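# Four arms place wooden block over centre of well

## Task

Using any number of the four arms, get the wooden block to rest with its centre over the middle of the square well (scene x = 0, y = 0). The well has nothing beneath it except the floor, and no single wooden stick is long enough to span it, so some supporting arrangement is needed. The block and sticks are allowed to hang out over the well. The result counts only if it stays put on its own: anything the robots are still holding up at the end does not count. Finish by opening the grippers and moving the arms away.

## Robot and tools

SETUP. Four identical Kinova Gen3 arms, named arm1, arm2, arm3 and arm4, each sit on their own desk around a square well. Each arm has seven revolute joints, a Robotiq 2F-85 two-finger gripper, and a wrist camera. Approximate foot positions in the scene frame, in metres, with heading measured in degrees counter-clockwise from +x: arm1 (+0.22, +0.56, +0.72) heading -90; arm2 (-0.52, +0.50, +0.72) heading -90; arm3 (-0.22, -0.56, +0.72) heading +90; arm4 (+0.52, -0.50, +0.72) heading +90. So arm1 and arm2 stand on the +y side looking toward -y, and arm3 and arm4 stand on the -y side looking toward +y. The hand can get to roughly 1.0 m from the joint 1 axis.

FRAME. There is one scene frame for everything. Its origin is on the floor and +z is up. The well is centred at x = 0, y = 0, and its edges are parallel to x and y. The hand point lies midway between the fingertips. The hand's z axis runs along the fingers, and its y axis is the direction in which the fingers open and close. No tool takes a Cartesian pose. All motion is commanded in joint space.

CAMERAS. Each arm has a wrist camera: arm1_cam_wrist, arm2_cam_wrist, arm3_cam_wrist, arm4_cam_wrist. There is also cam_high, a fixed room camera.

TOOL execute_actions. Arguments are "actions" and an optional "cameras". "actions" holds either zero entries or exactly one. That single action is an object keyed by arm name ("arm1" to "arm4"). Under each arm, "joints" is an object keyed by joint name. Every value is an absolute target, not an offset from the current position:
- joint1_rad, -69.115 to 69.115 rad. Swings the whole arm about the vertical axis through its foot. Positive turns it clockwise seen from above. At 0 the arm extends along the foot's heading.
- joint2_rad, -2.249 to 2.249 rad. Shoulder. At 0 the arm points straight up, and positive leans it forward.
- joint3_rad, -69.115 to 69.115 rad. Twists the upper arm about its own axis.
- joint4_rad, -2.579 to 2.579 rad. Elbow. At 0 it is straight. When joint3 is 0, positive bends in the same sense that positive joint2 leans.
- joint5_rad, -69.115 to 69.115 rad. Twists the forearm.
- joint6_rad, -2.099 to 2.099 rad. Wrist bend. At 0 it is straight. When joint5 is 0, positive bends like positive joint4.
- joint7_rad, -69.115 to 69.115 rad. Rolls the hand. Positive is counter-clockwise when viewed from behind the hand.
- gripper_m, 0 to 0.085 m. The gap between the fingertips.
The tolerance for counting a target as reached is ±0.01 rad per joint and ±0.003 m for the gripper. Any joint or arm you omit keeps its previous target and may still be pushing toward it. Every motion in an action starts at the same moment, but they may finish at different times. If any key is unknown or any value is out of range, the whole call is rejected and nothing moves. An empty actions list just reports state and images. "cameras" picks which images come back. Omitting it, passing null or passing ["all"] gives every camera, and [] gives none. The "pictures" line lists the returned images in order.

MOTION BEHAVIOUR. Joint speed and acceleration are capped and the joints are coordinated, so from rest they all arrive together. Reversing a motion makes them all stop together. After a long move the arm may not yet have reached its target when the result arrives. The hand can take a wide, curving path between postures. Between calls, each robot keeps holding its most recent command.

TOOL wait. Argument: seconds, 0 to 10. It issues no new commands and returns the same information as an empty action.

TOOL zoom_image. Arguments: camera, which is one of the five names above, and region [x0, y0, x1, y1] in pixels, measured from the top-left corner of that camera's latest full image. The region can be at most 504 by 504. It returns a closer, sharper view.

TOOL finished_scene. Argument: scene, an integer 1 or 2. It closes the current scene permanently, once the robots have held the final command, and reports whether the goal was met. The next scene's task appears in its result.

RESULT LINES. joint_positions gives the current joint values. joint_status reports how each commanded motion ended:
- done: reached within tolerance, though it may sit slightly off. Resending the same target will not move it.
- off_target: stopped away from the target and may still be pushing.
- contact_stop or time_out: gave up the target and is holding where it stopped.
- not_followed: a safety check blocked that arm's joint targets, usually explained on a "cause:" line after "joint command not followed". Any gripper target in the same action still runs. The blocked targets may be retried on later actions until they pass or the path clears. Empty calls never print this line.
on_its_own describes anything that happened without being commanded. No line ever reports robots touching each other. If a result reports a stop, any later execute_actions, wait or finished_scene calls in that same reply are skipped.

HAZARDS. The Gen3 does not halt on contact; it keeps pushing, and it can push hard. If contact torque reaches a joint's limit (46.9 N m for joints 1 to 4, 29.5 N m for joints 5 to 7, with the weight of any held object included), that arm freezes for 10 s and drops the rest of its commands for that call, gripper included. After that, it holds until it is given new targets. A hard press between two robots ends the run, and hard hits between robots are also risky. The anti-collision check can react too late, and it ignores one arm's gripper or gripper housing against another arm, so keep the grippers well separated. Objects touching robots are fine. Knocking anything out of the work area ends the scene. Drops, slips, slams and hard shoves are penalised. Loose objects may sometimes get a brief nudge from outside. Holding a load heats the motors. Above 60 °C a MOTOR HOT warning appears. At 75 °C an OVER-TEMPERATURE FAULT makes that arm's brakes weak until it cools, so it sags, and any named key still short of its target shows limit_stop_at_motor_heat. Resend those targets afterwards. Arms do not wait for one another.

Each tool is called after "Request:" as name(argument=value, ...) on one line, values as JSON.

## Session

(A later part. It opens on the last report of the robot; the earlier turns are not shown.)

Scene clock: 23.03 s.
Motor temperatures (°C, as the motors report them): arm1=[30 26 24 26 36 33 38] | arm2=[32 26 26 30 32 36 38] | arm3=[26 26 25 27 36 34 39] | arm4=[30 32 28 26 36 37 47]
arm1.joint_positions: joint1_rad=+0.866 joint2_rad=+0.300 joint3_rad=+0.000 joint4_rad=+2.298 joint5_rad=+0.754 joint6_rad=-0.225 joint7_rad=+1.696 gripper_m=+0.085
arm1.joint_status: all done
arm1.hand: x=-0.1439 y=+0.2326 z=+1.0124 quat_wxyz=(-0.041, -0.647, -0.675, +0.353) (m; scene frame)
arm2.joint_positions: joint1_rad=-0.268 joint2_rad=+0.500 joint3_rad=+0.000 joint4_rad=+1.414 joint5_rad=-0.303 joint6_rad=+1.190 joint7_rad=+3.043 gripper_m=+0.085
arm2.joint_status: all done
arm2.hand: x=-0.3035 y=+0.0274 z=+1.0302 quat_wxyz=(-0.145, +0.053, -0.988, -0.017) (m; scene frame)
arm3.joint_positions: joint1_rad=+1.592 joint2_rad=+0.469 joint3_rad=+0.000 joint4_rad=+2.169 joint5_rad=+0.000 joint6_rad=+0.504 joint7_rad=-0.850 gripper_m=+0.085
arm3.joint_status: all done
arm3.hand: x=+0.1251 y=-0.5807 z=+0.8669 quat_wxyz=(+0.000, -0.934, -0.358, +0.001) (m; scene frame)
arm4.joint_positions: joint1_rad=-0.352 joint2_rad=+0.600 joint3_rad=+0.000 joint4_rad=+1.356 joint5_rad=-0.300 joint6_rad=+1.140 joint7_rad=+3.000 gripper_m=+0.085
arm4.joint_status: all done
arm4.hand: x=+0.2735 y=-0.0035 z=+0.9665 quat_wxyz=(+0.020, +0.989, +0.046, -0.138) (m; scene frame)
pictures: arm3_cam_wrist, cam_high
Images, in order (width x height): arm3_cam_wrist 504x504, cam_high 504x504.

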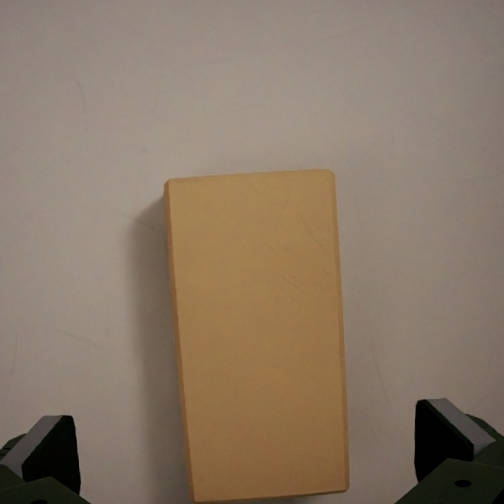

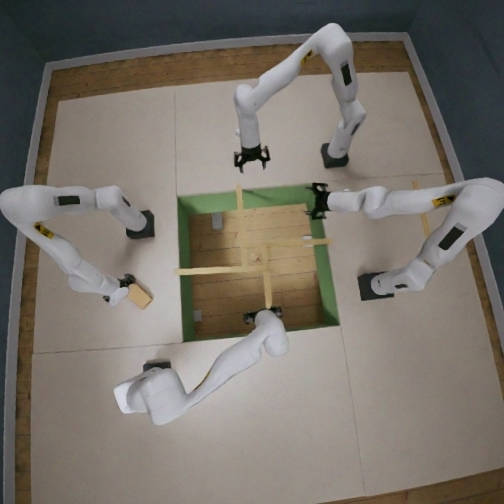

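Request:
execute_actions(actions=[{"arm1":{"joints":{"joint1_rad":1.3}},"arm2":{"joints":{"joint1_rad":0.2}},"arm3":{"joints":{"joint1_rad":1.585,"joint2_rad":0.793,"joint6_rad":0.18,"joint7_rad":-0.785}},"arm4":{"joints":{"joint1_rad":0.15}}}], cameras=["arm3_cam_wrist"])

Request:
execute_actions(actions=[{"arm3":{"joints":{"gripper_m":0.045}}}], cameras=["arm3_cam_wrist"])

Request:
execute_actions(actions=[{"arm3":{"joints":{"joint2_rad":0.6,"joint6_rad":0.37}}}], cameras=[])

Request:
execute_actions(actions=[{"arm3":{"joints":{"joint1_rad":0.362,"joint2_rad":0.945,"joint4_rad":1.232,"joint6_rad":0.964,"joint7_rad":-1.243}}}], cameras=["cam_high","arm3_cam_wrist"])

Scene clock: 25.20 s.
Motor temperatures (°C, as the motors report them): arm1=[30 26 24 26 36 33 38] | arm2=[32 26 26 30 32 36 38] | arm3=[26 26 25 27 36 34 39] | arm4=[30 32 28 26 36 37 47]
arm1.joint_positions: joint1_rad=+1.300 joint2_rad=+0.300 joint3_rad=+0.000 joint4_rad=+2.298 joint5_rad=+0.754 joint6_rad=-0.225 joint7_rad=+1.696 gripper_m=+0.085
arm1.joint_status: all done
arm1.hand: x=-0.2482 y=+0.4149 z=+1.0123 quat_wxyz=(+0.035, -0.777, -0.520, +0.353) (m; scene frame)
arm2.joint_positions: joint1_rad=+0.200 joint2_rad=+0.500 joint3_rad=+0.000 joint4_rad=+1.414 joint5_rad=-0.303 joint6_rad=+1.190 joint7_rad=+3.043 gripper_m=+0.085
arm2.joint_status: all done
arm2.hand: x=-0.5387 y=-0.0203 z=+1.0284 quat_wxyz=(-0.142, -0.178, -0.974, +0.016) (m; scene frame)
arm3.joint_positions: joint1_rad=+1.585 joint2_rad=+0.793 joint3_rad=+0.000 joint4_rad=+2.169 joint5_rad=+0.000 joint6_rad=+0.180 joint7_rad=-0.785 gripper_m=+0.085
arm3.joint_status: all done
arm3.hand: x=+0.1392 y=-0.5781 z=+0.7528 quat_wxyz=(+0.000, -0.920, -0.392, +0.001) (m; scene frame)
arm4.joint_positions: joint1_rad=+0.150 joint2_rad=+0.600 joint3_rad=+0.000 joint4_rad=+1.356 joint5_rad=-0.300 joint6_rad=+1.140 joint7_rad=+3.000 gripper_m=+0.085
arm4.joint_status: all done
arm4.hand: x=+0.5410 y=+0.0541 z=+0.9661 quat_wxyz=(-0.015, +0.970, -0.201, -0.134) (m; scene frame)
pictures: arm3_cam_wrist
Images, in order (width x height): arm3_cam_wrist 504x504.

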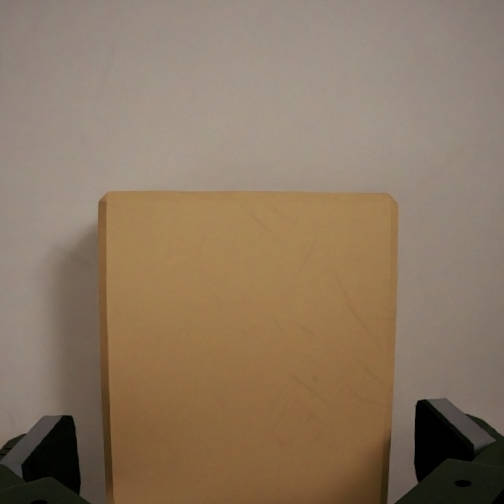

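Scene clock: 26.00 s.
Motor temperatures (°C, as the motors report them): arm1=[30 26 24 26 36 33 38] | arm2=[32 26 26 30 32 36 38] | arm3=[26 26 25 27 36 34 39] | arm4=[30 32 28 26 36 37 47]
arm1.joint_positions: joint1_rad=+1.300 joint2_rad=+0.300 joint3_rad=+0.000 joint4_rad=+2.298 joint5_rad=+0.754 joint6_rad=-0.225 joint7_rad=+1.696 gripper_m=+0.085
arm1.joint_status: not commanded
arm1.hand: x=-0.2482 y=+0.4150 z=+1.0123 quat_wxyz=(+0.035, -0.777, -0.520, +0.353) (m; scene frame)
arm2.joint_positions: joint1_rad=+0.200 joint2_rad=+0.500 joint3_rad=+0.000 joint4_rad=+1.414 joint5_rad=-0.303 joint6_rad=+1.190 joint7_rad=+3.043 gripper_m=+0.085
arm2.joint_status: not commanded
arm2.hand: x=-0.5387 y=-0.0203 z=+1.0284 quat_wxyz=(-0.142, -0.178, -0.974, +0.016) (m; scene frame)
arm3.joint_positions: joint1_rad=+1.585 joint2_rad=+0.789 joint3_rad=+0.000 joint4_rad=+2.170 joint5_rad=+0.000 joint6_rad=+0.182 joint7_rad=-0.785 gripper_m=+0.066
arm3.joint_status: gripper_m off_target (ended at +0.066, target +0.045)
arm3.hand: x=+0.1393 y=-0.5782 z=+0.7542 quat_wxyz=(+0.000, -0.920, -0.391, +0.000) (m; scene frame)
arm4.joint_positions: joint1_rad=+0.150 joint2_rad=+0.600 joint3_rad=+0.000 joint4_rad=+1.356 joint5_rad=-0.300 joint6_rad=+1.140 joint7_rad=+3.000 gripper_m=+0.085
arm4.joint_status: not commanded
arm4.hand: x=+0.5411 y=+0.0541 z=+0.9661 quat_wxyz=(-0.015, +0.970, -0.201, -0.134) (m; scene frame)
pictures: arm3_cam_wrist
Images, in order (width x height): arm3_cam_wrist 504x504.

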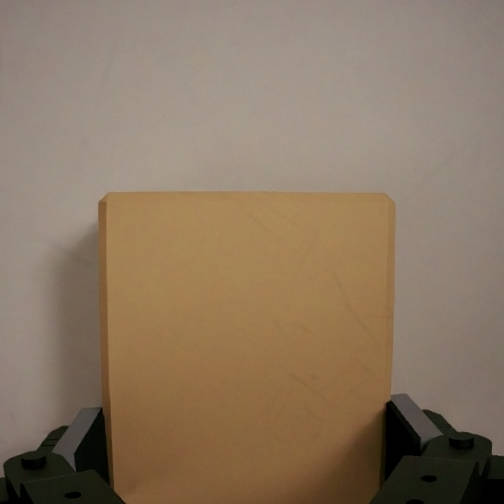

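Scene clock: 27.30 s.
Motor temperatures (°C, as the motors report them): arm1=[30 26 24 26 36 33 38] | arm2=[32 26 26 30 32 36 38] | arm3=[26 26 25 27 36 34 39] | arm4=[30 32 28 26 36 37 47]
arm1.joint_positions: joint1_rad=+1.300 joint2_rad=+0.300 joint3_rad=+0.000 joint4_rad=+2.298 joint5_rad=+0.754 joint6_rad=-0.225 joint7_rad=+1.696 gripper_m=+0.085
arm1.joint_status: not commanded
arm1.hand: x=-0.2482 y=+0.4150 z=+1.0123 quat_wxyz=(+0.035, -0.777, -0.520, +0.353) (m; scene frame)
arm2.joint_positions: joint1_rad=+0.200 joint2_rad=+0.500 joint3_rad=+0.000 joint4_rad=+1.414 joint5_rad=-0.303 joint6_rad=+1.190 joint7_rad=+3.043 gripper_m=+0.085
arm2.joint_status: not commanded
arm2.hand: x=-0.5387 y=-0.0203 z=+1.0284 quat_wxyz=(-0.142, -0.178, -0.974, +0.016) (m; scene frame)
arm3.joint_positions: joint1_rad=+1.585 joint2_rad=+0.601 joint3_rad=+0.000 joint4_rad=+2.169 joint5_rad=+0.000 joint6_rad=+0.370 joint7_rad=-0.785 gripper_m=+0.066
arm3.joint_status: all done
arm3.hand: x=+0.1358 y=-0.5782 z=+0.8209 quat_wxyz=(+0.000, -0.920, -0.392, +0.000) (m; scene frame)
arm4.joint_positions: joint1_rad=+0.150 joint2_rad=+0.600 joint3_rad=+0.000 joint4_rad=+1.356 joint5_rad=-0.300 joint6_rad=+1.140 joint7_rad=+3.000 gripper_m=+0.085
arm4.joint_status: not commanded
arm4.hand: x=+0.5411 y=+0.0541 z=+0.9661 quat_wxyz=(-0.015, +0.970, -0.201, -0.134) (m; scene frame)
pictures: none
No camera images: the call's "cameras" was empty. Leave "cameras" out to get every camera's image.

Scene clock: 29.93 s.
Motor temperatures (°C, as the motors report them): arm1=[30 26 24 26 36 33 38] | arm2=[32 26 26 30 32 36 38] | arm3=[26 26 25 27 36 34 39] | arm4=[30 32 28 26 36 37 47]
arm1.joint_positions: joint1_rad=+1.300 joint2_rad=+0.300 joint3_rad=+0.000 joint4_rad=+2.298 joint5_rad=+0.754 joint6_rad=-0.225 joint7_rad=+1.696 gripper_m=+0.085
arm1.joint_status: not commanded
arm1.hand: x=-0.2482 y=+0.4150 z=+1.0123 quat_wxyz=(+0.035, -0.777, -0.520, +0.353) (m; scene frame)
arm2.joint_positions: joint1_rad=+0.200 joint2_rad=+0.500 joint3_rad=+0.000 joint4_rad=+1.414 joint5_rad=-0.303 joint6_rad=+1.190 joint7_rad=+3.043 gripper_m=+0.085
arm2.joint_status: not commanded
arm2.hand: x=-0.5387 y=-0.0203 z=+1.0284 quat_wxyz=(-0.142, -0.178, -0.974, +0.016) (m; scene frame)
arm3.joint_positions: joint1_rad=+0.362 joint2_rad=+0.947 joint3_rad=+0.000 joint4_rad=+1.233 joint5_rad=+0.000 joint6_rad=+0.964 joint7_rad=-1.243 gripper_m=+0.066
arm3.joint_status: all done
arm3.hand: x=+0.0000 y=-0.0014 z=+0.8330 quat_wxyz=(+0.000, -0.708, -0.707, +0.001) (m; scene frame)
arm4.joint_positions: joint1_rad=+0.150 joint2_rad=+0.600 joint3_rad=+0.000 joint4_rad=+1.356 joint5_rad=-0.300 joint6_rad=+1.140 joint7_rad=+3.000 gripper_m=+0.085
arm4.joint_status: not commanded
arm4.hand: x=+0.5411 y=+0.0541 z=+0.9661 quat_wxyz=(-0.015, +0.970, -0.201, -0.134) (m; scene frame)
pictures: arm3_cam_wrist, cam_high
Images, in order (width x height): arm3_cam_wrist 504x504, cam_high 504x504.

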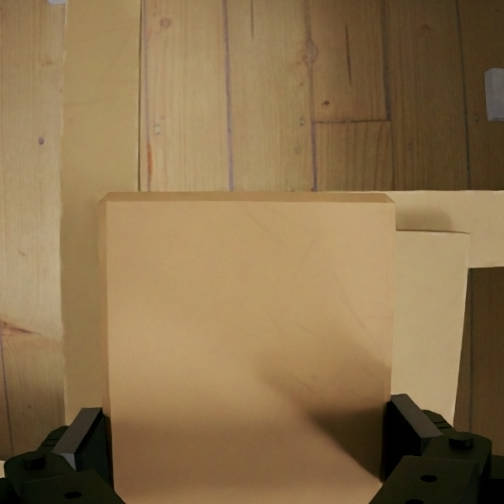

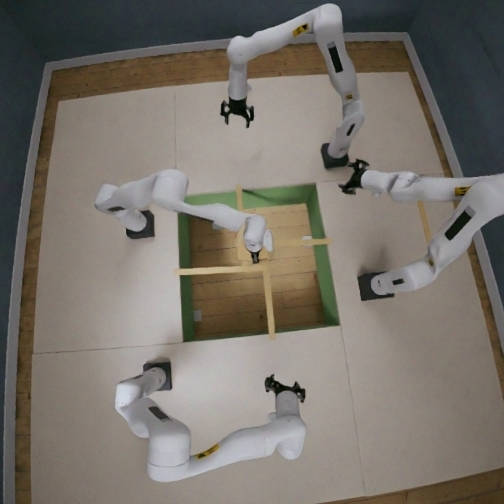

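Request:
zoom_image(camera="cam_high", region=[225, 235, 285, 295])

Region (225, 235, 285, 295) of cam_high's 504x504 image, scaled by 8.400, with more detail than that image has.

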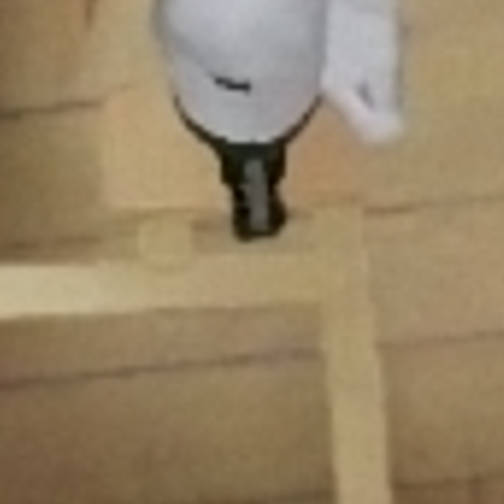

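Request:
execute_actions(actions=[{"arm3":{"joints":{"joint1_rad":-0.4,"joint2_rad":0.6,"joint4_rad":1.9,"joint6_rad":0.64}},"arm4":{"joints":{"joint1_rad":-0.932,"joint2_rad":0.825,"joint4_rad":1.117,"joint5_rad":0,"joint6_rad":1.2,"joint7_rad":3.78}}}], cameras=["cam_high","arm4_cam_wrist"])

Scene clock: 32.87 s.
Motor temperatures (°C, as the motors report them): arm1=[30 26 24 26 36 33 38] | arm2=[32 26 26 30 32 36 38] | arm3=[26 26 25 27 36 34 39] | arm4=[30 32 28 26 36 37 47]
arm1.joint_positions: joint1_rad=+1.300 joint2_rad=+0.300 joint3_rad=+0.000 joint4_rad=+2.298 joint5_rad=+0.754 joint6_rad=-0.225 joint7_rad=+1.696 gripper_m=+0.085
arm1.joint_status: not commanded
arm1.hand: x=-0.2482 y=+0.4150 z=+1.0123 quat_wxyz=(+0.035, -0.777, -0.520, +0.353) (m; scene frame)
arm2.joint_positions: joint1_rad=+0.200 joint2_rad=+0.500 joint3_rad=+0.000 joint4_rad=+1.414 joint5_rad=-0.303 joint6_rad=+1.190 joint7_rad=+3.043 gripper_m=+0.085
arm2.joint_status: not commanded
arm2.hand: x=-0.5387 y=-0.0203 z=+1.0284 quat_wxyz=(-0.142, -0.178, -0.974, +0.016) (m; scene frame)
arm3.joint_positions: joint1_rad=-0.400 joint2_rad=+0.601 joint3_rad=+0.000 joint4_rad=+1.901 joint5_rad=+0.000 joint6_rad=+0.640 joint7_rad=-1.243 gripper_m=+0.066
arm3.joint_status: all done
arm3.hand: x=-0.3730 y=-0.1632 z=+0.8621 quat_wxyz=(+0.000, -0.394, -0.919, +0.000) (m; scene frame)
arm4.joint_positions: joint1_rad=-0.932 joint2_rad=+0.825 joint3_rad=+0.000 joint4_rad=+1.117 joint5_rad=+0.000 joint6_rad=+1.200 joint7_rad=+3.780 gripper_m=+0.085
arm4.joint_status: all done
arm4.hand: x=+0.0498 y=-0.1207 z=+0.8985 quat_wxyz=(+0.007, +0.706, +0.708, -0.005) (m; scene frame)
pictures: arm4_cam_wrist, cam_high
Images, in order (width x height): arm4_cam_wrist 504x504, cam_high 504x504.

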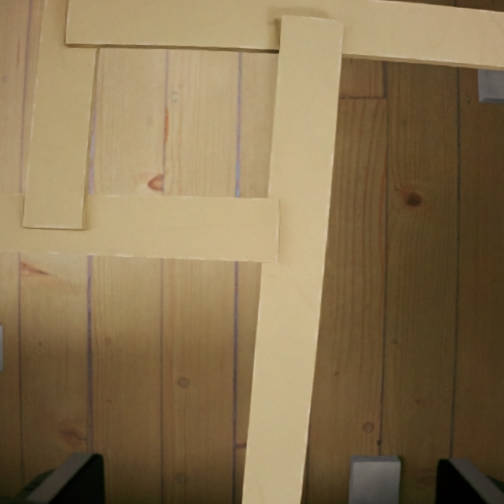

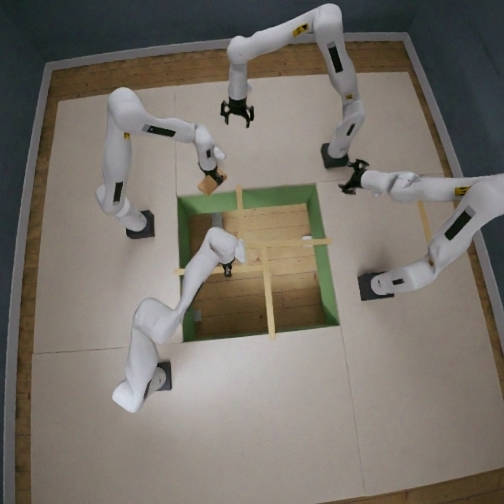

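Request:
execute_actions(actions=[{"arm4":{"joints":{"joint1_rad":-0.938,"joint2_rad":1.015,"joint4_rad":1.212,"joint6_rad":0.915,"joint7_rad":3.77}}}], cameras=["arm4_cam_wrist"])

Request:
execute_actions(actions=[{"arm4":{"joints":{"gripper_m":0.029}}}], cameras=["arm4_cam_wrist"])

Scene clock: 34.30 s.
Motor temperatures (°C, as the motors report them): arm1=[30 26 24 26 36 33 38] | arm2=[32 26 26 30 32 36 38] | arm3=[26 26 25 27 36 34 39] | arm4=[30 32 28 26 36 37 47]
arm1.joint_positions: joint1_rad=+1.300 joint2_rad=+0.300 joint3_rad=+0.000 joint4_rad=+2.298 joint5_rad=+0.754 joint6_rad=-0.225 joint7_rad=+1.696 gripper_m=+0.085
arm1.joint_status: not commanded
arm1.hand: x=-0.2482 y=+0.4150 z=+1.0123 quat_wxyz=(+0.035, -0.777, -0.520, +0.353) (m; scene frame)
arm2.joint_positions: joint1_rad=+0.200 joint2_rad=+0.500 joint3_rad=+0.000 joint4_rad=+1.414 joint5_rad=-0.303 joint6_rad=+1.190 joint7_rad=+3.043 gripper_m=+0.085
arm2.joint_status: not commanded
arm2.hand: x=-0.5387 y=-0.0203 z=+1.0284 quat_wxyz=(-0.142, -0.178, -0.974, +0.016) (m; scene frame)
arm3.joint_positions: joint1_rad=-0.400 joint2_rad=+0.601 joint3_rad=+0.000 joint4_rad=+1.901 joint5_rad=+0.000 joint6_rad=+0.640 joint7_rad=-1.243 gripper_m=+0.066
arm3.joint_status: not commanded
arm3.hand: x=-0.3730 y=-0.1632 z=+0.8621 quat_wxyz=(+0.000, -0.394, -0.919, +0.000) (m; scene frame)
arm4.joint_positions: joint1_rad=-0.938 joint2_rad=+1.015 joint3_rad=+0.000 joint4_rad=+1.212 joint5_rad=+0.000 joint6_rad=+0.915 joint7_rad=+3.770 gripper_m=+0.085
arm4.joint_status: all done
arm4.hand: x=+0.0442 y=-0.1233 z=+0.7572 quat_wxyz=(+0.007, +0.707, +0.707, -0.005) (m; scene frame)
pictures: arm4_cam_wrist
Images, in order (width x height): arm4_cam_wrist 504x504.

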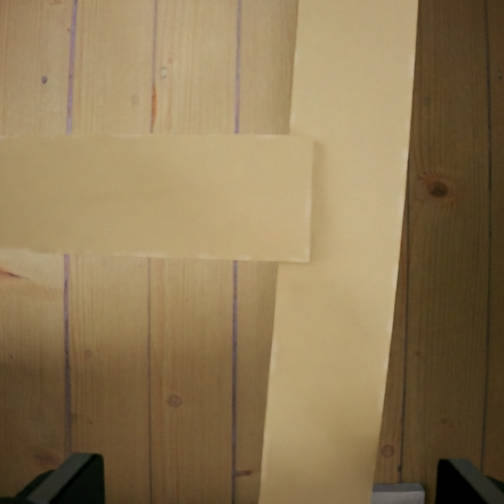

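Scene clock: 35.37 s.
Motor temperatures (°C, as the motors report them): arm1=[30 26 24 26 36 33 38] | arm2=[32 26 26 30 32 36 38] | arm3=[26 26 25 27 36 34 39] | arm4=[30 32 28 26 36 37 47]
arm1.joint_positions: joint1_rad=+1.300 joint2_rad=+0.300 joint3_rad=+0.000 joint4_rad=+2.298 joint5_rad=+0.754 joint6_rad=-0.225 joint7_rad=+1.696 gripper_m=+0.085
arm1.joint_status: not commanded
arm1.hand: x=-0.2482 y=+0.4150 z=+1.0123 quat_wxyz=(+0.035, -0.777, -0.520, +0.353) (m; scene frame)
arm2.joint_positions: joint1_rad=+0.200 joint2_rad=+0.500 joint3_rad=+0.000 joint4_rad=+1.414 joint5_rad=-0.303 joint6_rad=+1.190 joint7_rad=+3.043 gripper_m=+0.085
arm2.joint_status: not commanded
arm2.hand: x=-0.5387 y=-0.0203 z=+1.0284 quat_wxyz=(-0.142, -0.178, -0.974, +0.016) (m; scene frame)
arm3.joint_positions: joint1_rad=-0.400 joint2_rad=+0.601 joint3_rad=+0.000 joint4_rad=+1.901 joint5_rad=+0.000 joint6_rad=+0.640 joint7_rad=-1.243 gripper_m=+0.066
arm3.joint_status: not commanded
arm3.hand: x=-0.3730 y=-0.1632 z=+0.8621 quat_wxyz=(+0.000, -0.394, -0.919, +0.000) (m; scene frame)
arm4.joint_positions: joint1_rad=-0.938 joint2_rad=+1.015 joint3_rad=+0.000 joint4_rad=+1.212 joint5_rad=+0.000 joint6_rad=+0.915 joint7_rad=+3.770 gripper_m=+0.029
arm4.joint_status: all done
arm4.hand: x=+0.0444 y=-0.1232 z=+0.7571 quat_wxyz=(+0.007, +0.707, +0.707, -0.005) (m; scene frame)
pictures: arm4_cam_wrist
Images, in order (width x height): arm4_cam_wrist 504x504.

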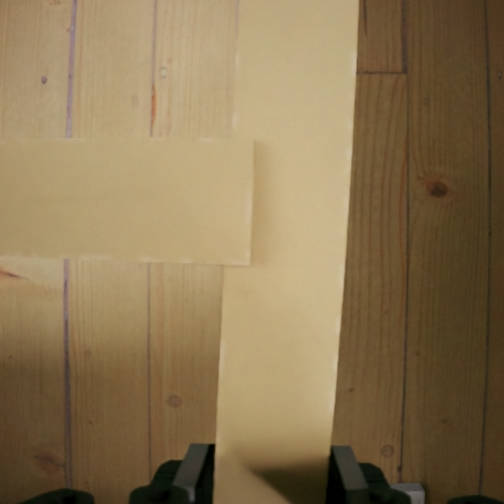

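Request:
execute_actions(actions=[{"arm3":{"joints":{"joint1_rad":-1.2}},"arm4":{"joints":{"gripper_m":0.02}},"arm2":{"joints":{"joint1_rad":-0.245,"joint2_rad":0.995,"joint6_rad":0.695,"joint7_rad":3.06}}}], cameras=["arm2_cam_wrist","cam_high"])

Request:
zoom_image(camera="cam_high", region=[220, 210, 350, 350])

Scene clock: 37.83 s.
Motor temperatures (°C, as the motors report them): arm1=[30 26 24 26 36 33 38] | arm2=[32 26 26 30 32 36 38] | arm3=[26 26 25 27 36 34 39] | arm4=[30 32 28 26 36 37 47]
arm1.joint_positions: joint1_rad=+1.300 joint2_rad=+0.300 joint3_rad=+0.000 joint4_rad=+2.298 joint5_rad=+0.754 joint6_rad=-0.225 joint7_rad=+1.696 gripper_m=+0.085
arm1.joint_status: not commanded
arm1.hand: x=-0.2482 y=+0.4150 z=+1.0123 quat_wxyz=(+0.035, -0.777, -0.520, +0.353) (m; scene frame)
arm2.joint_positions: joint1_rad=-0.245 joint2_rad=+0.995 joint3_rad=+0.000 joint4_rad=+1.414 joint5_rad=-0.303 joint6_rad=+0.695 joint7_rad=+3.060 gripper_m=+0.085
arm2.joint_status: all done
arm2.hand: x=-0.3192 y=-0.0466 z=+0.7548 quat_wxyz=(-0.103, -0.010, -0.995, -0.006) (m; scene frame)
arm3.joint_positions: joint1_rad=-1.200 joint2_rad=+0.601 joint3_rad=+0.000 joint4_rad=+1.901 joint5_rad=+0.000 joint6_rad=+0.640 joint7_rad=-1.243 gripper_m=+0.066
arm3.joint_status: all done
arm3.hand: x=-0.6103 y=-0.3955 z=+0.8624 quat_wxyz=(+0.000, -0.005, -1.000, +0.000) (m; scene frame)
arm4.joint_positions: joint1_rad=-0.938 joint2_rad=+1.015 joint3_rad=+0.000 joint4_rad=+1.212 joint5_rad=+0.000 joint6_rad=+0.915 joint7_rad=+3.770 gripper_m=+0.026
arm4.joint_status: gripper_m off_target (ended at +0.026, target +0.020)
arm4.hand: x=+0.0443 y=-0.1231 z=+0.7574 quat_wxyz=(+0.007, +0.707, +0.707, -0.005) (m; scene frame)
pictures: arm2_cam_wrist, cam_high
Images, in order (width x height): arm2_cam_wrist 504x504, cam_high 504x504.

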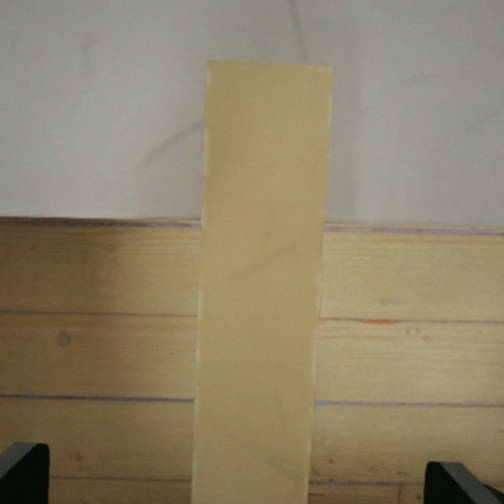

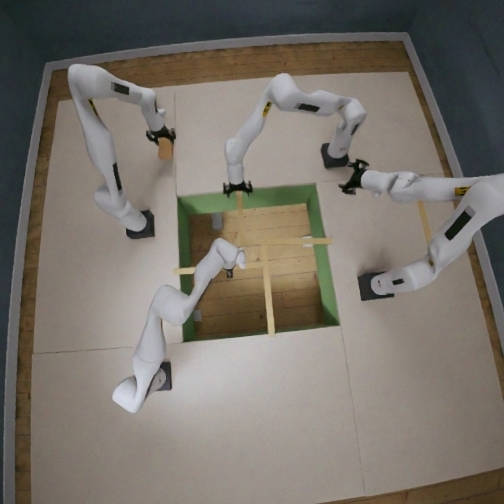

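Region (220, 210, 350, 350) of cam_high's 504x504 image, scaled by 3.600, with more detail than that image has; it fills the left 468 columns of this view, and the rest is white.

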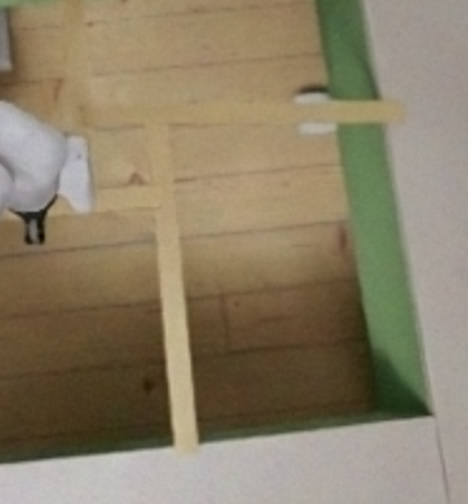

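Request:
execute_actions(actions=[{"arm2":{"joints":{"gripper_m":0.015}}}], cameras=[])

Request:
execute_actions(actions=[{"arm2":{"joints":{"joint1_rad":-0.275,"joint2_rad":0.99,"joint7_rad":3.04}}}], cameras=["arm2_cam_wrist","arm4_cam_wrist","cam_high"])

Request:
zoom_image(camera="cam_high", region=[220, 220, 320, 350])

Scene clock: 39.17 s.
Motor temperatures (°C, as the motors report them): arm1=[30 26 24 26 36 33 38] | arm2=[32 26 26 30 32 36 38] | arm3=[26 26 25 27 36 34 39] | arm4=[30 32 28 26 36 37 47]
arm1.joint_positions: joint1_rad=+1.300 joint2_rad=+0.300 joint3_rad=+0.000 joint4_rad=+2.298 joint5_rad=+0.754 joint6_rad=-0.225 joint7_rad=+1.696 gripper_m=+0.085
arm1.joint_status: not commanded
arm1.hand: x=-0.2482 y=+0.4150 z=+1.0123 quat_wxyz=(+0.035, -0.777, -0.520, +0.353) (m; scene frame)
arm2.joint_positions: joint1_rad=-0.245 joint2_rad=+0.994 joint3_rad=+0.000 joint4_rad=+1.413 joint5_rad=-0.303 joint6_rad=+0.695 joint7_rad=+3.060 gripper_m=+0.015
arm2.joint_status: all done
arm2.hand: x=-0.3191 y=-0.0473 z=+0.7557 quat_wxyz=(-0.103, -0.010, -0.995, -0.005) (m; scene frame)
arm3.joint_positions: joint1_rad=-1.200 joint2_rad=+0.601 joint3_rad=+0.000 joint4_rad=+1.901 joint5_rad=+0.000 joint6_rad=+0.640 joint7_rad=-1.243 gripper_m=+0.066
arm3.joint_status: not commanded
arm3.hand: x=-0.6103 y=-0.3955 z=+0.8624 quat_wxyz=(+0.000, -0.005, -1.000, +0.000) (m; scene frame)
arm4.joint_positions: joint1_rad=-0.938 joint2_rad=+1.015 joint3_rad=+0.000 joint4_rad=+1.212 joint5_rad=+0.000 joint6_rad=+0.915 joint7_rad=+3.770 gripper_m=+0.026
arm4.joint_status: not commanded
arm4.hand: x=+0.0443 y=-0.1231 z=+0.7574 quat_wxyz=(+0.007, +0.707, +0.707, -0.005) (m; scene frame)
pictures: none
No camera images: the call's "cameras" was empty. Leave "cameras" out to get every camera's image.

Scene clock: 39.87 s.
Motor temperatures (°C, as the motors report them): arm1=[30 26 24 26 36 33 38] | arm2=[32 26 26 30 32 36 38] | arm3=[26 26 25 27 36 34 39] | arm4=[30 32 28 26 36 37 47]
arm1.joint_positions: joint1_rad=+1.300 joint2_rad=+0.300 joint3_rad=+0.000 joint4_rad=+2.298 joint5_rad=+0.754 joint6_rad=-0.225 joint7_rad=+1.696 gripper_m=+0.085
arm1.joint_status: not commanded
arm1.hand: x=-0.2482 y=+0.4150 z=+1.0123 quat_wxyz=(+0.035, -0.777, -0.520, +0.353) (m; scene frame)
arm2.joint_positions: joint1_rad=-0.275 joint2_rad=+0.990 joint3_rad=+0.000 joint4_rad=+1.414 joint5_rad=-0.303 joint6_rad=+0.695 joint7_rad=+3.040 gripper_m=+0.015
arm2.joint_status: all done
arm2.hand: x=-0.3024 y=-0.0418 z=+0.7578 quat_wxyz=(-0.104, -0.005, -0.995, -0.006) (m; scene frame)
arm3.joint_positions: joint1_rad=-1.200 joint2_rad=+0.601 joint3_rad=+0.000 joint4_rad=+1.901 joint5_rad=+0.000 joint6_rad=+0.640 joint7_rad=-1.243 gripper_m=+0.066
arm3.joint_status: not commanded
arm3.hand: x=-0.6103 y=-0.3955 z=+0.8624 quat_wxyz=(+0.000, -0.005, -1.000, +0.000) (m; scene frame)
arm4.joint_positions: joint1_rad=-0.938 joint2_rad=+1.015 joint3_rad=+0.000 joint4_rad=+1.212 joint5_rad=+0.000 joint6_rad=+0.915 joint7_rad=+3.770 gripper_m=+0.026
arm4.joint_status: not commanded
arm4.hand: x=+0.0443 y=-0.1231 z=+0.7574 quat_wxyz=(+0.007, +0.707, +0.707, -0.005) (m; scene frame)
pictures: arm2_cam_wrist, arm4_cam_wrist, cam_high
Images, in order (width x height): arm2_cam_wrist 504x504, arm4_cam_wrist 504x504, cam_high 504x504.

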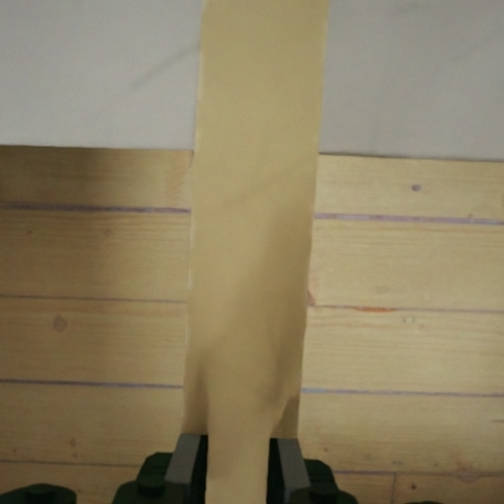

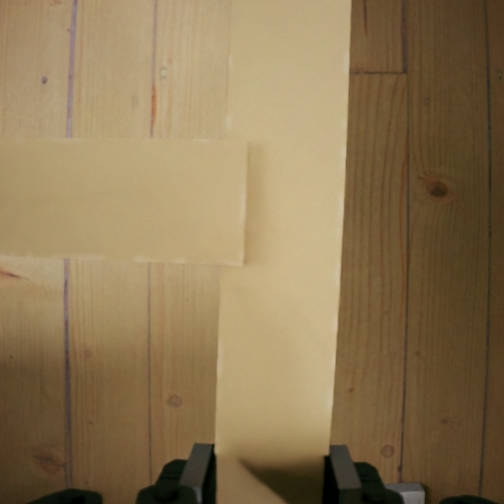

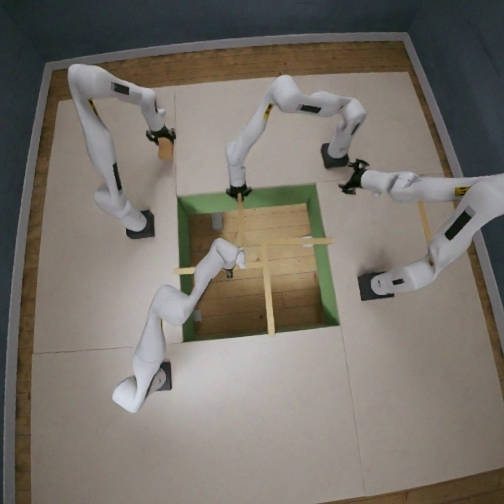

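Region (220, 220, 320, 350) of cam_high's 504x504 image, scaled by 3.877, with more detail than that image has; it fills the left 388 columns of this view, and the rest is white.

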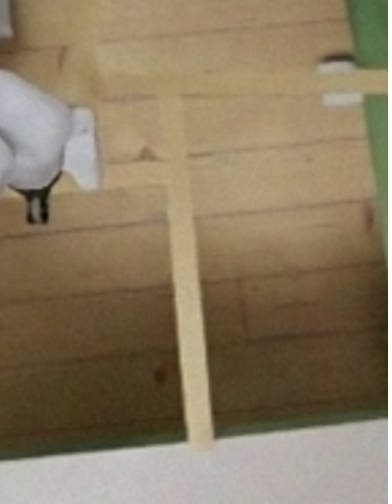

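Too high; regrasp lower.

Request:
execute_actions(actions=[{"arm2":{"joints":{"gripper_m":0.045}}}], cameras=[])

Request:
execute_actions(actions=[{"arm2":{"joints":{"joint2_rad":1.02,"joint6_rad":0.665,"joint7_rad":3.03}}}], cameras=[])

Request:
execute_actions(actions=[{"arm2":{"joints":{"gripper_m":0.015}}}], cameras=[])

Request:
execute_actions(actions=[{"arm2":{"joints":{"joint1_rad":-0.305,"joint2_rad":1.013,"joint7_rad":3.01}}}], cameras=["arm2_cam_wrist","arm4_cam_wrist","cam_high"])

Request:
zoom_image(camera="cam_high", region=[220, 220, 320, 350])

Scene clock: 41.03 s.
Motor temperatures (°C, as the motors report them): arm1=[30 26 24 26 36 33 38] | arm2=[32 26 26 30 32 36 38] | arm3=[26 26 25 27 36 34 39] | arm4=[30 32 28 26 36 37 47]
arm1.joint_positions: joint1_rad=+1.300 joint2_rad=+0.300 joint3_rad=+0.000 joint4_rad=+2.298 joint5_rad=+0.754 joint6_rad=-0.225 joint7_rad=+1.696 gripper_m=+0.085
arm1.joint_status: not commanded
arm1.hand: x=-0.2482 y=+0.4150 z=+1.0123 quat_wxyz=(+0.035, -0.777, -0.520, +0.353) (m; scene frame)
arm2.joint_positions: joint1_rad=-0.275 joint2_rad=+0.990 joint3_rad=+0.000 joint4_rad=+1.414 joint5_rad=-0.303 joint6_rad=+0.695 joint7_rad=+3.040 gripper_m=+0.045
arm2.joint_status: all done
arm2.hand: x=-0.3024 y=-0.0418 z=+0.7578 quat_wxyz=(-0.104, -0.005, -0.995, -0.006) (m; scene frame)
arm3.joint_positions: joint1_rad=-1.200 joint2_rad=+0.601 joint3_rad=+0.000 joint4_rad=+1.901 joint5_rad=+0.000 joint6_rad=+0.640 joint7_rad=-1.243 gripper_m=+0.066
arm3.joint_status: not commanded
arm3.hand: x=-0.6103 y=-0.3955 z=+0.8624 quat_wxyz=(+0.000, -0.005, -1.000, +0.000) (m; scene frame)
arm4.joint_positions: joint1_rad=-0.938 joint2_rad=+1.015 joint3_rad=+0.000 joint4_rad=+1.212 joint5_rad=+0.000 joint6_rad=+0.915 joint7_rad=+3.770 gripper_m=+0.026
arm4.joint_status: not commanded
arm4.hand: x=+0.0443 y=-0.1231 z=+0.7574 quat_wxyz=(+0.007, +0.707, +0.707, -0.005) (m; scene frame)
pictures: none
No camera images: the call's "cameras" was empty. Leave "cameras" out to get every camera's image.

Scene clock: 41.73 s.
Motor temperatures (°C, as the motors report them): arm1=[30 26 24 26 36 33 38] | arm2=[32 26 26 30 32 36 38] | arm3=[26 26 25 27 36 34 39] | arm4=[30 32 28 26 36 37 47]
arm1.joint_positions: joint1_rad=+1.300 joint2_rad=+0.300 joint3_rad=+0.000 joint4_rad=+2.298 joint5_rad=+0.754 joint6_rad=-0.225 joint7_rad=+1.696 gripper_m=+0.085
arm1.joint_status: not commanded
arm1.hand: x=-0.2482 y=+0.4150 z=+1.0123 quat_wxyz=(+0.035, -0.777, -0.520, +0.353) (m; scene frame)
arm2.joint_positions: joint1_rad=-0.275 joint2_rad=+1.020 joint3_rad=+0.000 joint4_rad=+1.414 joint5_rad=-0.303 joint6_rad=+0.665 joint7_rad=+3.030 gripper_m=+0.045
arm2.joint_status: all done
arm2.hand: x=-0.3044 y=-0.0419 z=+0.7406 quat_wxyz=(-0.100, -0.013, -0.995, -0.006) (m; scene frame)
arm3.joint_positions: joint1_rad=-1.200 joint2_rad=+0.601 joint3_rad=+0.000 joint4_rad=+1.901 joint5_rad=+0.000 joint6_rad=+0.640 joint7_rad=-1.243 gripper_m=+0.066
arm3.joint_status: not commanded
arm3.hand: x=-0.6103 y=-0.3955 z=+0.8624 quat_wxyz=(+0.000, -0.005, -1.000, +0.000) (m; scene frame)
arm4.joint_positions: joint1_rad=-0.938 joint2_rad=+1.015 joint3_rad=+0.000 joint4_rad=+1.212 joint5_rad=+0.000 joint6_rad=+0.915 joint7_rad=+3.770 gripper_m=+0.026
arm4.joint_status: not commanded
arm4.hand: x=+0.0443 y=-0.1231 z=+0.7574 quat_wxyz=(+0.007, +0.707, +0.707, -0.005) (m; scene frame)
pictures: none
No camera images: the call's "cameras" was empty. Leave "cameras" out to get every camera's image.

Scene clock: 42.47 s.
Motor temperatures (°C, as the motors report them): arm1=[30 26 24 26 36 33 38] | arm2=[32 26 26 30 32 36 38] | arm3=[26 26 25 27 36 34 39] | arm4=[30 32 28 26 36 37 47]
arm1.joint_positions: joint1_rad=+1.300 joint2_rad=+0.300 joint3_rad=+0.000 joint4_rad=+2.298 joint5_rad=+0.754 joint6_rad=-0.225 joint7_rad=+1.696 gripper_m=+0.085
arm1.joint_status: not commanded
arm1.hand: x=-0.2482 y=+0.4150 z=+1.0123 quat_wxyz=(+0.035, -0.777, -0.520, +0.353) (m; scene frame)
arm2.joint_positions: joint1_rad=-0.275 joint2_rad=+1.019 joint3_rad=+0.000 joint4_rad=+1.414 joint5_rad=-0.303 joint6_rad=+0.665 joint7_rad=+3.030 gripper_m=+0.024
arm2.joint_status: gripper_m off_target (ended at +0.024, target +0.015)
arm2.hand: x=-0.3045 y=-0.0420 z=+0.7410 quat_wxyz=(-0.100, -0.013, -0.995, -0.006) (m; scene frame)
arm3.joint_positions: joint1_rad=-1.200 joint2_rad=+0.601 joint3_rad=+0.000 joint4_rad=+1.901 joint5_rad=+0.000 joint6_rad=+0.640 joint7_rad=-1.243 gripper_m=+0.066
arm3.joint_status: not commanded
arm3.hand: x=-0.6103 y=-0.3955 z=+0.8624 quat_wxyz=(+0.000, -0.005, -1.000, +0.000) (m; scene frame)
arm4.joint_positions: joint1_rad=-0.938 joint2_rad=+1.015 joint3_rad=+0.000 joint4_rad=+1.212 joint5_rad=+0.000 joint6_rad=+0.915 joint7_rad=+3.770 gripper_m=+0.026
arm4.joint_status: not commanded
arm4.hand: x=+0.0443 y=-0.1232 z=+0.7573 quat_wxyz=(+0.007, +0.707, +0.707, -0.005) (m; scene frame)
pictures: none
No camera images: the call's "cameras" was empty. Leave "cameras" out to get every camera's image.

Scene clock: 43.17 s.
Motor temperatures (°C, as the motors report them): arm1=[30 26 24 26 36 33 38] | arm2=[32 26 26 30 32 36 38] | arm3=[26 27 25 27 36 34 39] | arm4=[30 32 28 26 36 37 47]
arm1.joint_positions: joint1_rad=+1.300 joint2_rad=+0.300 joint3_rad=+0.000 joint4_rad=+2.298 joint5_rad=+0.754 joint6_rad=-0.225 joint7_rad=+1.696 gripper_m=+0.085
arm1.joint_status: not commanded
arm1.hand: x=-0.2482 y=+0.4150 z=+1.0123 quat_wxyz=(+0.035, -0.777, -0.520, +0.353) (m; scene frame)
arm2.joint_positions: joint1_rad=-0.304 joint2_rad=+1.014 joint3_rad=+0.001 joint4_rad=+1.414 joint5_rad=-0.303 joint6_rad=+0.664 joint7_rad=+3.010 gripper_m=+0.024
arm2.joint_status: all done
arm2.hand: x=-0.2889 y=-0.0377 z=+0.7441 quat_wxyz=(-0.101, -0.009, -0.995, -0.005) (m; scene frame)
arm3.joint_positions: joint1_rad=-1.200 joint2_rad=+0.601 joint3_rad=+0.000 joint4_rad=+1.901 joint5_rad=+0.000 joint6_rad=+0.640 joint7_rad=-1.243 gripper_m=+0.066
arm3.joint_status: not commanded
arm3.hand: x=-0.6103 y=-0.3955 z=+0.8624 quat_wxyz=(+0.000, -0.005, -1.000, +0.000) (m; scene frame)
arm4.joint_positions: joint1_rad=-0.937 joint2_rad=+1.014 joint3_rad=+0.001 joint4_rad=+1.212 joint5_rad=+0.000 joint6_rad=+0.915 joint7_rad=+3.770 gripper_m=+0.026
arm4.joint_status: not commanded
arm4.hand: x=+0.0445 y=-0.1222 z=+0.7581 quat_wxyz=(+0.006, +0.708, +0.707, -0.005) (m; scene frame)
pictures: arm2_cam_wrist, arm4_cam_wrist, cam_high
Images, in order (width x height): arm2_cam_wrist 504x504, arm4_cam_wrist 504x504, cam_high 504x504.

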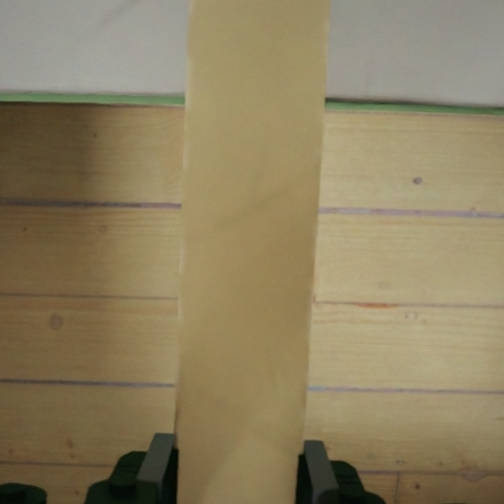

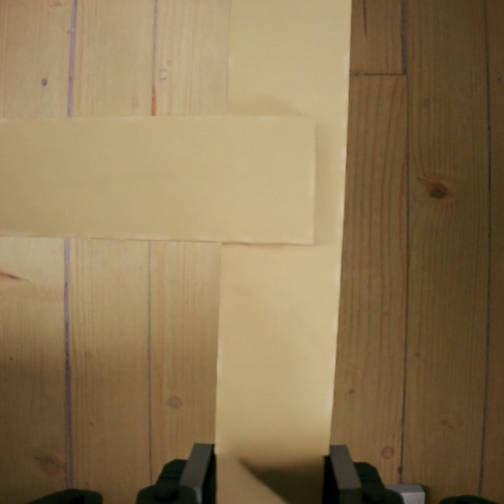

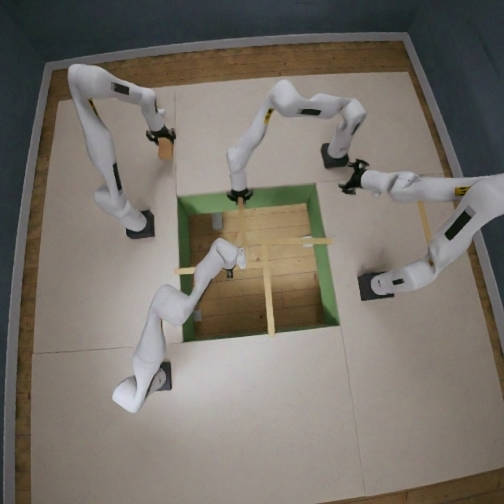

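Region (220, 220, 320, 350) of cam_high's 504x504 image, scaled by 3.877, with more detail than that image has; it fills the left 388 columns of this view, and the rest is white.

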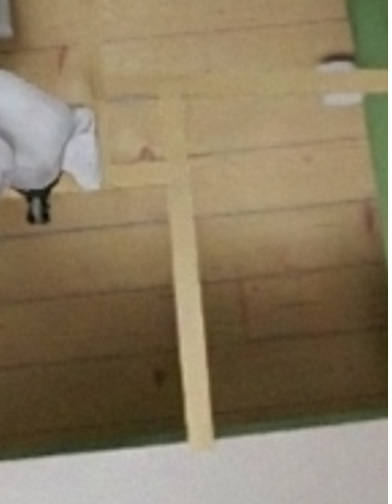

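Better, and stick 4 regained a little. Release and view.

Request:
execute_actions(actions=[{"arm2":{"joints":{"gripper_m":0.07}},"arm4":{"joints":{"gripper_m":0.07}}}], cameras=[])

Request:
execute_actions(actions=[{"arm2":{"joints":{"joint2_rad":0.6,"joint6_rad":1.08}},"arm4":{"joints":{"joint2_rad":0.73,"joint4_rad":1.03,"joint6_rad":1.38}}}], cameras=["arm4_cam_wrist","cam_high"])

Request:
zoom_image(camera="cam_high", region=[240, 300, 300, 350])

Scene clock: 44.37 s.
Motor temperatures (°C, as the motors report them): arm1=[30 26 24 26 36 33 38] | arm2=[32 27 26 30 32 36 38] | arm3=[26 27 25 27 36 34 39] | arm4=[30 32 28 26 36 37 47]
arm1.joint_positions: joint1_rad=+1.300 joint2_rad=+0.300 joint3_rad=+0.000 joint4_rad=+2.298 joint5_rad=+0.754 joint6_rad=-0.225 joint7_rad=+1.696 gripper_m=+0.085
arm1.joint_status: not commanded
arm1.hand: x=-0.2482 y=+0.4150 z=+1.0123 quat_wxyz=(+0.035, -0.777, -0.520, +0.353) (m; scene frame)
arm2.joint_positions: joint1_rad=-0.305 joint2_rad=+1.013 joint3_rad=+0.000 joint4_rad=+1.414 joint5_rad=-0.303 joint6_rad=+0.665 joint7_rad=+3.010 gripper_m=+0.070
arm2.joint_status: all done
arm2.hand: x=-0.2875 y=-0.0374 z=+0.7447 quat_wxyz=(-0.102, -0.008, -0.995, -0.005) (m; scene frame)
arm3.joint_positions: joint1_rad=-1.200 joint2_rad=+0.601 joint3_rad=+0.000 joint4_rad=+1.901 joint5_rad=+0.000 joint6_rad=+0.640 joint7_rad=-1.243 gripper_m=+0.066
arm3.joint_status: not commanded
arm3.hand: x=-0.6103 y=-0.3955 z=+0.8624 quat_wxyz=(+0.000, -0.005, -1.000, +0.000) (m; scene frame)
arm4.joint_positions: joint1_rad=-0.938 joint2_rad=+1.015 joint3_rad=+0.000 joint4_rad=+1.212 joint5_rad=+0.000 joint6_rad=+0.915 joint7_rad=+3.770 gripper_m=+0.070
arm4.joint_status: all done
arm4.hand: x=+0.0442 y=-0.1233 z=+0.7572 quat_wxyz=(+0.007, +0.707, +0.707, -0.005) (m; scene frame)
pictures: none
No camera images: the call's "cameras" was empty. Leave "cameras" out to get every camera's image.

Scene clock: 46.07 s.
Motor temperatures (°C, as the motors report them): arm1=[30 26 24 26 36 33 38] | arm2=[32 27 26 30 32 36 38] | arm3=[26 27 25 27 36 34 39] | arm4=[30 32 28 26 36 37 47]
arm1.joint_positions: joint1_rad=+1.300 joint2_rad=+0.300 joint3_rad=+0.000 joint4_rad=+2.298 joint5_rad=+0.754 joint6_rad=-0.225 joint7_rad=+1.696 gripper_m=+0.085
arm1.joint_status: not commanded
arm1.hand: x=-0.2482 y=+0.4150 z=+1.0123 quat_wxyz=(+0.035, -0.777, -0.520, +0.353) (m; scene frame)
arm2.joint_positions: joint1_rad=-0.305 joint2_rad=+0.600 joint3_rad=+0.000 joint4_rad=+1.414 joint5_rad=-0.303 joint6_rad=+1.080 joint7_rad=+3.010 gripper_m=+0.070
arm2.joint_status: all done
arm2.hand: x=-0.2805 y=+0.0088 z=+0.9780 quat_wxyz=(-0.139, +0.040, -0.989, -0.016) (m; scene frame)
arm3.joint_positions: joint1_rad=-1.200 joint2_rad=+0.601 joint3_rad=+0.000 joint4_rad=+1.901 joint5_rad=+0.000 joint6_rad=+0.640 joint7_rad=-1.243 gripper_m=+0.066
arm3.joint_status: not commanded
arm3.hand: x=-0.6103 y=-0.3955 z=+0.8624 quat_wxyz=(+0.000, -0.005, -1.000, +0.000) (m; scene frame)
arm4.joint_positions: joint1_rad=-0.938 joint2_rad=+0.730 joint3_rad=+0.000 joint4_rad=+1.030 joint5_rad=+0.000 joint6_rad=+1.380 joint7_rad=+3.770 gripper_m=+0.070
arm4.joint_status: all done
arm4.hand: x=+0.0571 y=-0.1292 z=+0.9816 quat_wxyz=(+0.006, +0.707, +0.707, -0.005) (m; scene frame)
pictures: arm4_cam_wrist, cam_high
Images, in order (width x height): arm4_cam_wrist 504x504, cam_high 504x504.

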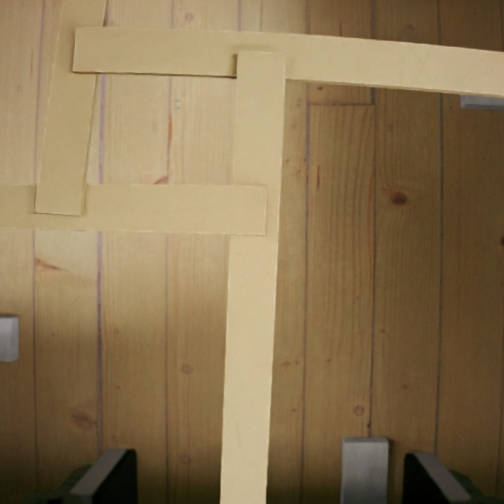

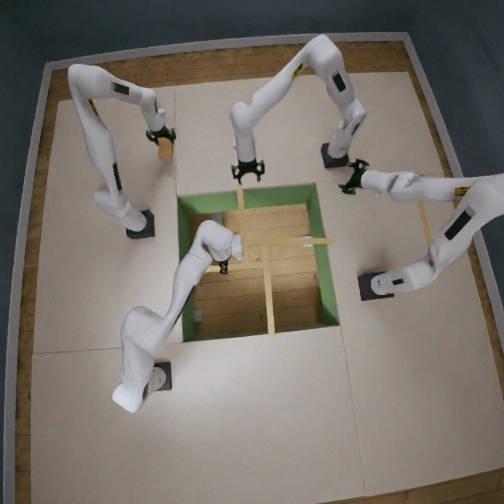

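Region (240, 300, 300, 350) of cam_high's 504x504 image, scaled by 8.400, with more detail than that image has.

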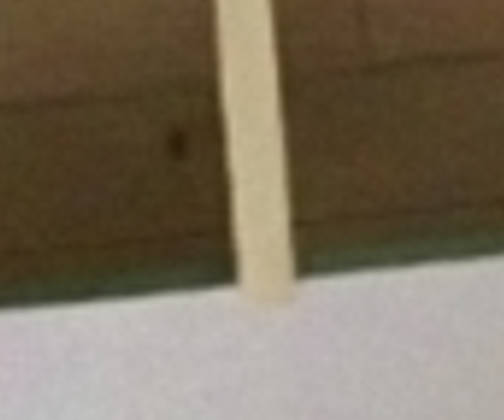

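Request:
execute_actions(actions=[{"arm2":{"joints":{"joint2_rad":-0.1,"joint6_rad":1.7}},"arm3":{"joints":{"joint1_rad":-0.7}},"arm4":{"joints":{"joint1_rad":-0.1}}}], cameras=[])

Request:
execute_actions(actions=[{"arm3":{"joints":{"joint1_rad":0.362,"joint2_rad":0.972,"joint4_rad":1.24,"joint6_rad":0.928}}}], cameras=[])

Request:
execute_actions(actions=[{"arm3":{"joints":{"joint2_rad":0.998,"joint6_rad":0.902}}}], cameras=["arm3_cam_wrist"])

Scene clock: 48.57 s.
Motor temperatures (°C, as the motors report them): arm1=[30 26 24 26 36 33 38] | arm2=[32 27 26 30 32 36 38] | arm3=[26 27 25 27 36 34 39] | arm4=[30 32 28 26 36 37 47]
arm1.joint_positions: joint1_rad=+1.300 joint2_rad=+0.300 joint3_rad=+0.000 joint4_rad=+2.298 joint5_rad=+0.754 joint6_rad=-0.225 joint7_rad=+1.696 gripper_m=+0.085
arm1.joint_status: not commanded
arm1.hand: x=-0.2482 y=+0.4150 z=+1.0123 quat_wxyz=(+0.035, -0.777, -0.520, +0.353) (m; scene frame)
arm2.joint_positions: joint1_rad=-0.305 joint2_rad=-0.100 joint3_rad=+0.000 joint4_rad=+1.414 joint5_rad=-0.303 joint6_rad=+1.700 joint7_rad=+3.010 gripper_m=+0.070
arm2.joint_status: all done
arm2.hand: x=-0.3564 y=+0.2373 z=+1.2711 quat_wxyz=(-0.162, +0.136, -0.977, +0.020) (m; scene frame)
arm3.joint_positions: joint1_rad=-0.700 joint2_rad=+0.601 joint3_rad=+0.000 joint4_rad=+1.901 joint5_rad=+0.000 joint6_rad=+0.640 joint7_rad=-1.243 gripper_m=+0.066
arm3.joint_status: all done
arm3.hand: x=-0.4833 y=-0.2271 z=+0.8622 quat_wxyz=(+0.000, -0.252, -0.968, +0.000) (m; scene frame)
arm4.joint_positions: joint1_rad=-0.100 joint2_rad=+0.730 joint3_rad=+0.000 joint4_rad=+1.030 joint5_rad=+0.000 joint6_rad=+1.380 joint7_rad=+3.770 gripper_m=+0.070
arm4.joint_status: all done
arm4.hand: x=+0.4829 y=+0.0930 z=+0.9787 quat_wxyz=(+0.007, +0.934, +0.358, -0.002) (m; scene frame)
pictures: none
No camera images: the call's "cameras" was empty. Leave "cameras" out to get every camera's image.

Scene clock: 51.03 s.
Motor temperatures (°C, as the motors report them): arm1=[30 26 24 26 36 33 38] | arm2=[32 27 26 30 32 36 38] | arm3=[26 27 25 27 36 34 39] | arm4=[30 32 28 26 36 37 47]
arm1.joint_positions: joint1_rad=+1.300 joint2_rad=+0.300 joint3_rad=+0.000 joint4_rad=+2.298 joint5_rad=+0.754 joint6_rad=-0.225 joint7_rad=+1.696 gripper_m=+0.085
arm1.joint_status: not commanded
arm1.hand: x=-0.2482 y=+0.4150 z=+1.0123 quat_wxyz=(+0.035, -0.777, -0.520, +0.353) (m; scene frame)
arm2.joint_positions: joint1_rad=-0.305 joint2_rad=-0.100 joint3_rad=+0.000 joint4_rad=+1.414 joint5_rad=-0.303 joint6_rad=+1.700 joint7_rad=+3.010 gripper_m=+0.070
arm2.joint_status: not commanded
arm2.hand: x=-0.3564 y=+0.2373 z=+1.2711 quat_wxyz=(-0.162, +0.136, -0.977, +0.020) (m; scene frame)
arm3.joint_positions: joint1_rad=+0.362 joint2_rad=+0.974 joint3_rad=+0.000 joint4_rad=+1.241 joint5_rad=+0.000 joint6_rad=+0.928 joint7_rad=-1.243 gripper_m=+0.066
arm3.joint_status: all done
arm3.hand: x=+0.0000 y=-0.0010 z=+0.8148 quat_wxyz=(+0.000, -0.707, -0.707, +0.001) (m; scene frame)
arm4.joint_positions: joint1_rad=-0.100 joint2_rad=+0.730 joint3_rad=+0.000 joint4_rad=+1.030 joint5_rad=+0.000 joint6_rad=+1.380 joint7_rad=+3.770 gripper_m=+0.070
arm4.joint_status: not commanded
arm4.hand: x=+0.4830 y=+0.0930 z=+0.9787 quat_wxyz=(+0.007, +0.934, +0.358, -0.002) (m; scene frame)
pictures: none
No camera images: the call's "cameras" was empty. Leave "cameras" out to get every camera's image.

Scene clock: 51.70 s.
Motor temperatures (°C, as the motors report them): arm1=[30 26 24 26 36 33 38] | arm2=[32 27 26 30 32 36 38] | arm3=[26 27 25 27 36 34 39] | arm4=[30 32 28 26 36 37 47]
arm1.joint_positions: joint1_rad=+1.300 joint2_rad=+0.300 joint3_rad=+0.000 joint4_rad=+2.298 joint5_rad=+0.754 joint6_rad=-0.225 joint7_rad=+1.696 gripper_m=+0.085
arm1.joint_status: not commanded
arm1.hand: x=-0.2482 y=+0.4150 z=+1.0123 quat_wxyz=(+0.035, -0.777, -0.520, +0.353) (m; scene frame)
arm2.joint_positions: joint1_rad=-0.305 joint2_rad=-0.100 joint3_rad=+0.000 joint4_rad=+1.414 joint5_rad=-0.303 joint6_rad=+1.700 joint7_rad=+3.010 gripper_m=+0.070
arm2.joint_status: not commanded
arm2.hand: x=-0.3564 y=+0.2373 z=+1.2711 quat_wxyz=(-0.162, +0.136, -0.977, +0.020) (m; scene frame)
arm3.joint_positions: joint1_rad=+0.362 joint2_rad=+1.000 joint3_rad=+0.000 joint4_rad=+1.241 joint5_rad=+0.000 joint6_rad=+0.902 joint7_rad=-1.243 gripper_m=+0.066
arm3.joint_status: all done
arm3.hand: x=+0.0004 y=+0.0000 z=+0.7992 quat_wxyz=(+0.000, -0.707, -0.707, +0.001) (m; scene frame)
arm4.joint_positions: joint1_rad=-0.100 joint2_rad=+0.730 joint3_rad=+0.000 joint4_rad=+1.030 joint5_rad=+0.000 joint6_rad=+1.380 joint7_rad=+3.770 gripper_m=+0.070
arm4.joint_status: not commanded
arm4.hand: x=+0.4830 y=+0.0930 z=+0.9787 quat_wxyz=(+0.007, +0.934, +0.358, -0.002) (m; scene frame)
pictures: arm3_cam_wrist
Images, in order (width x height): arm3_cam_wrist 504x504.

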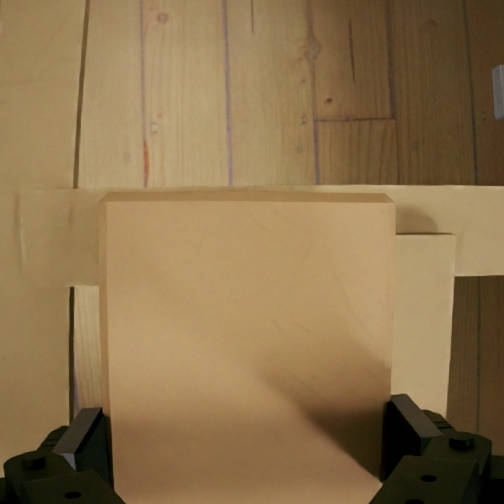

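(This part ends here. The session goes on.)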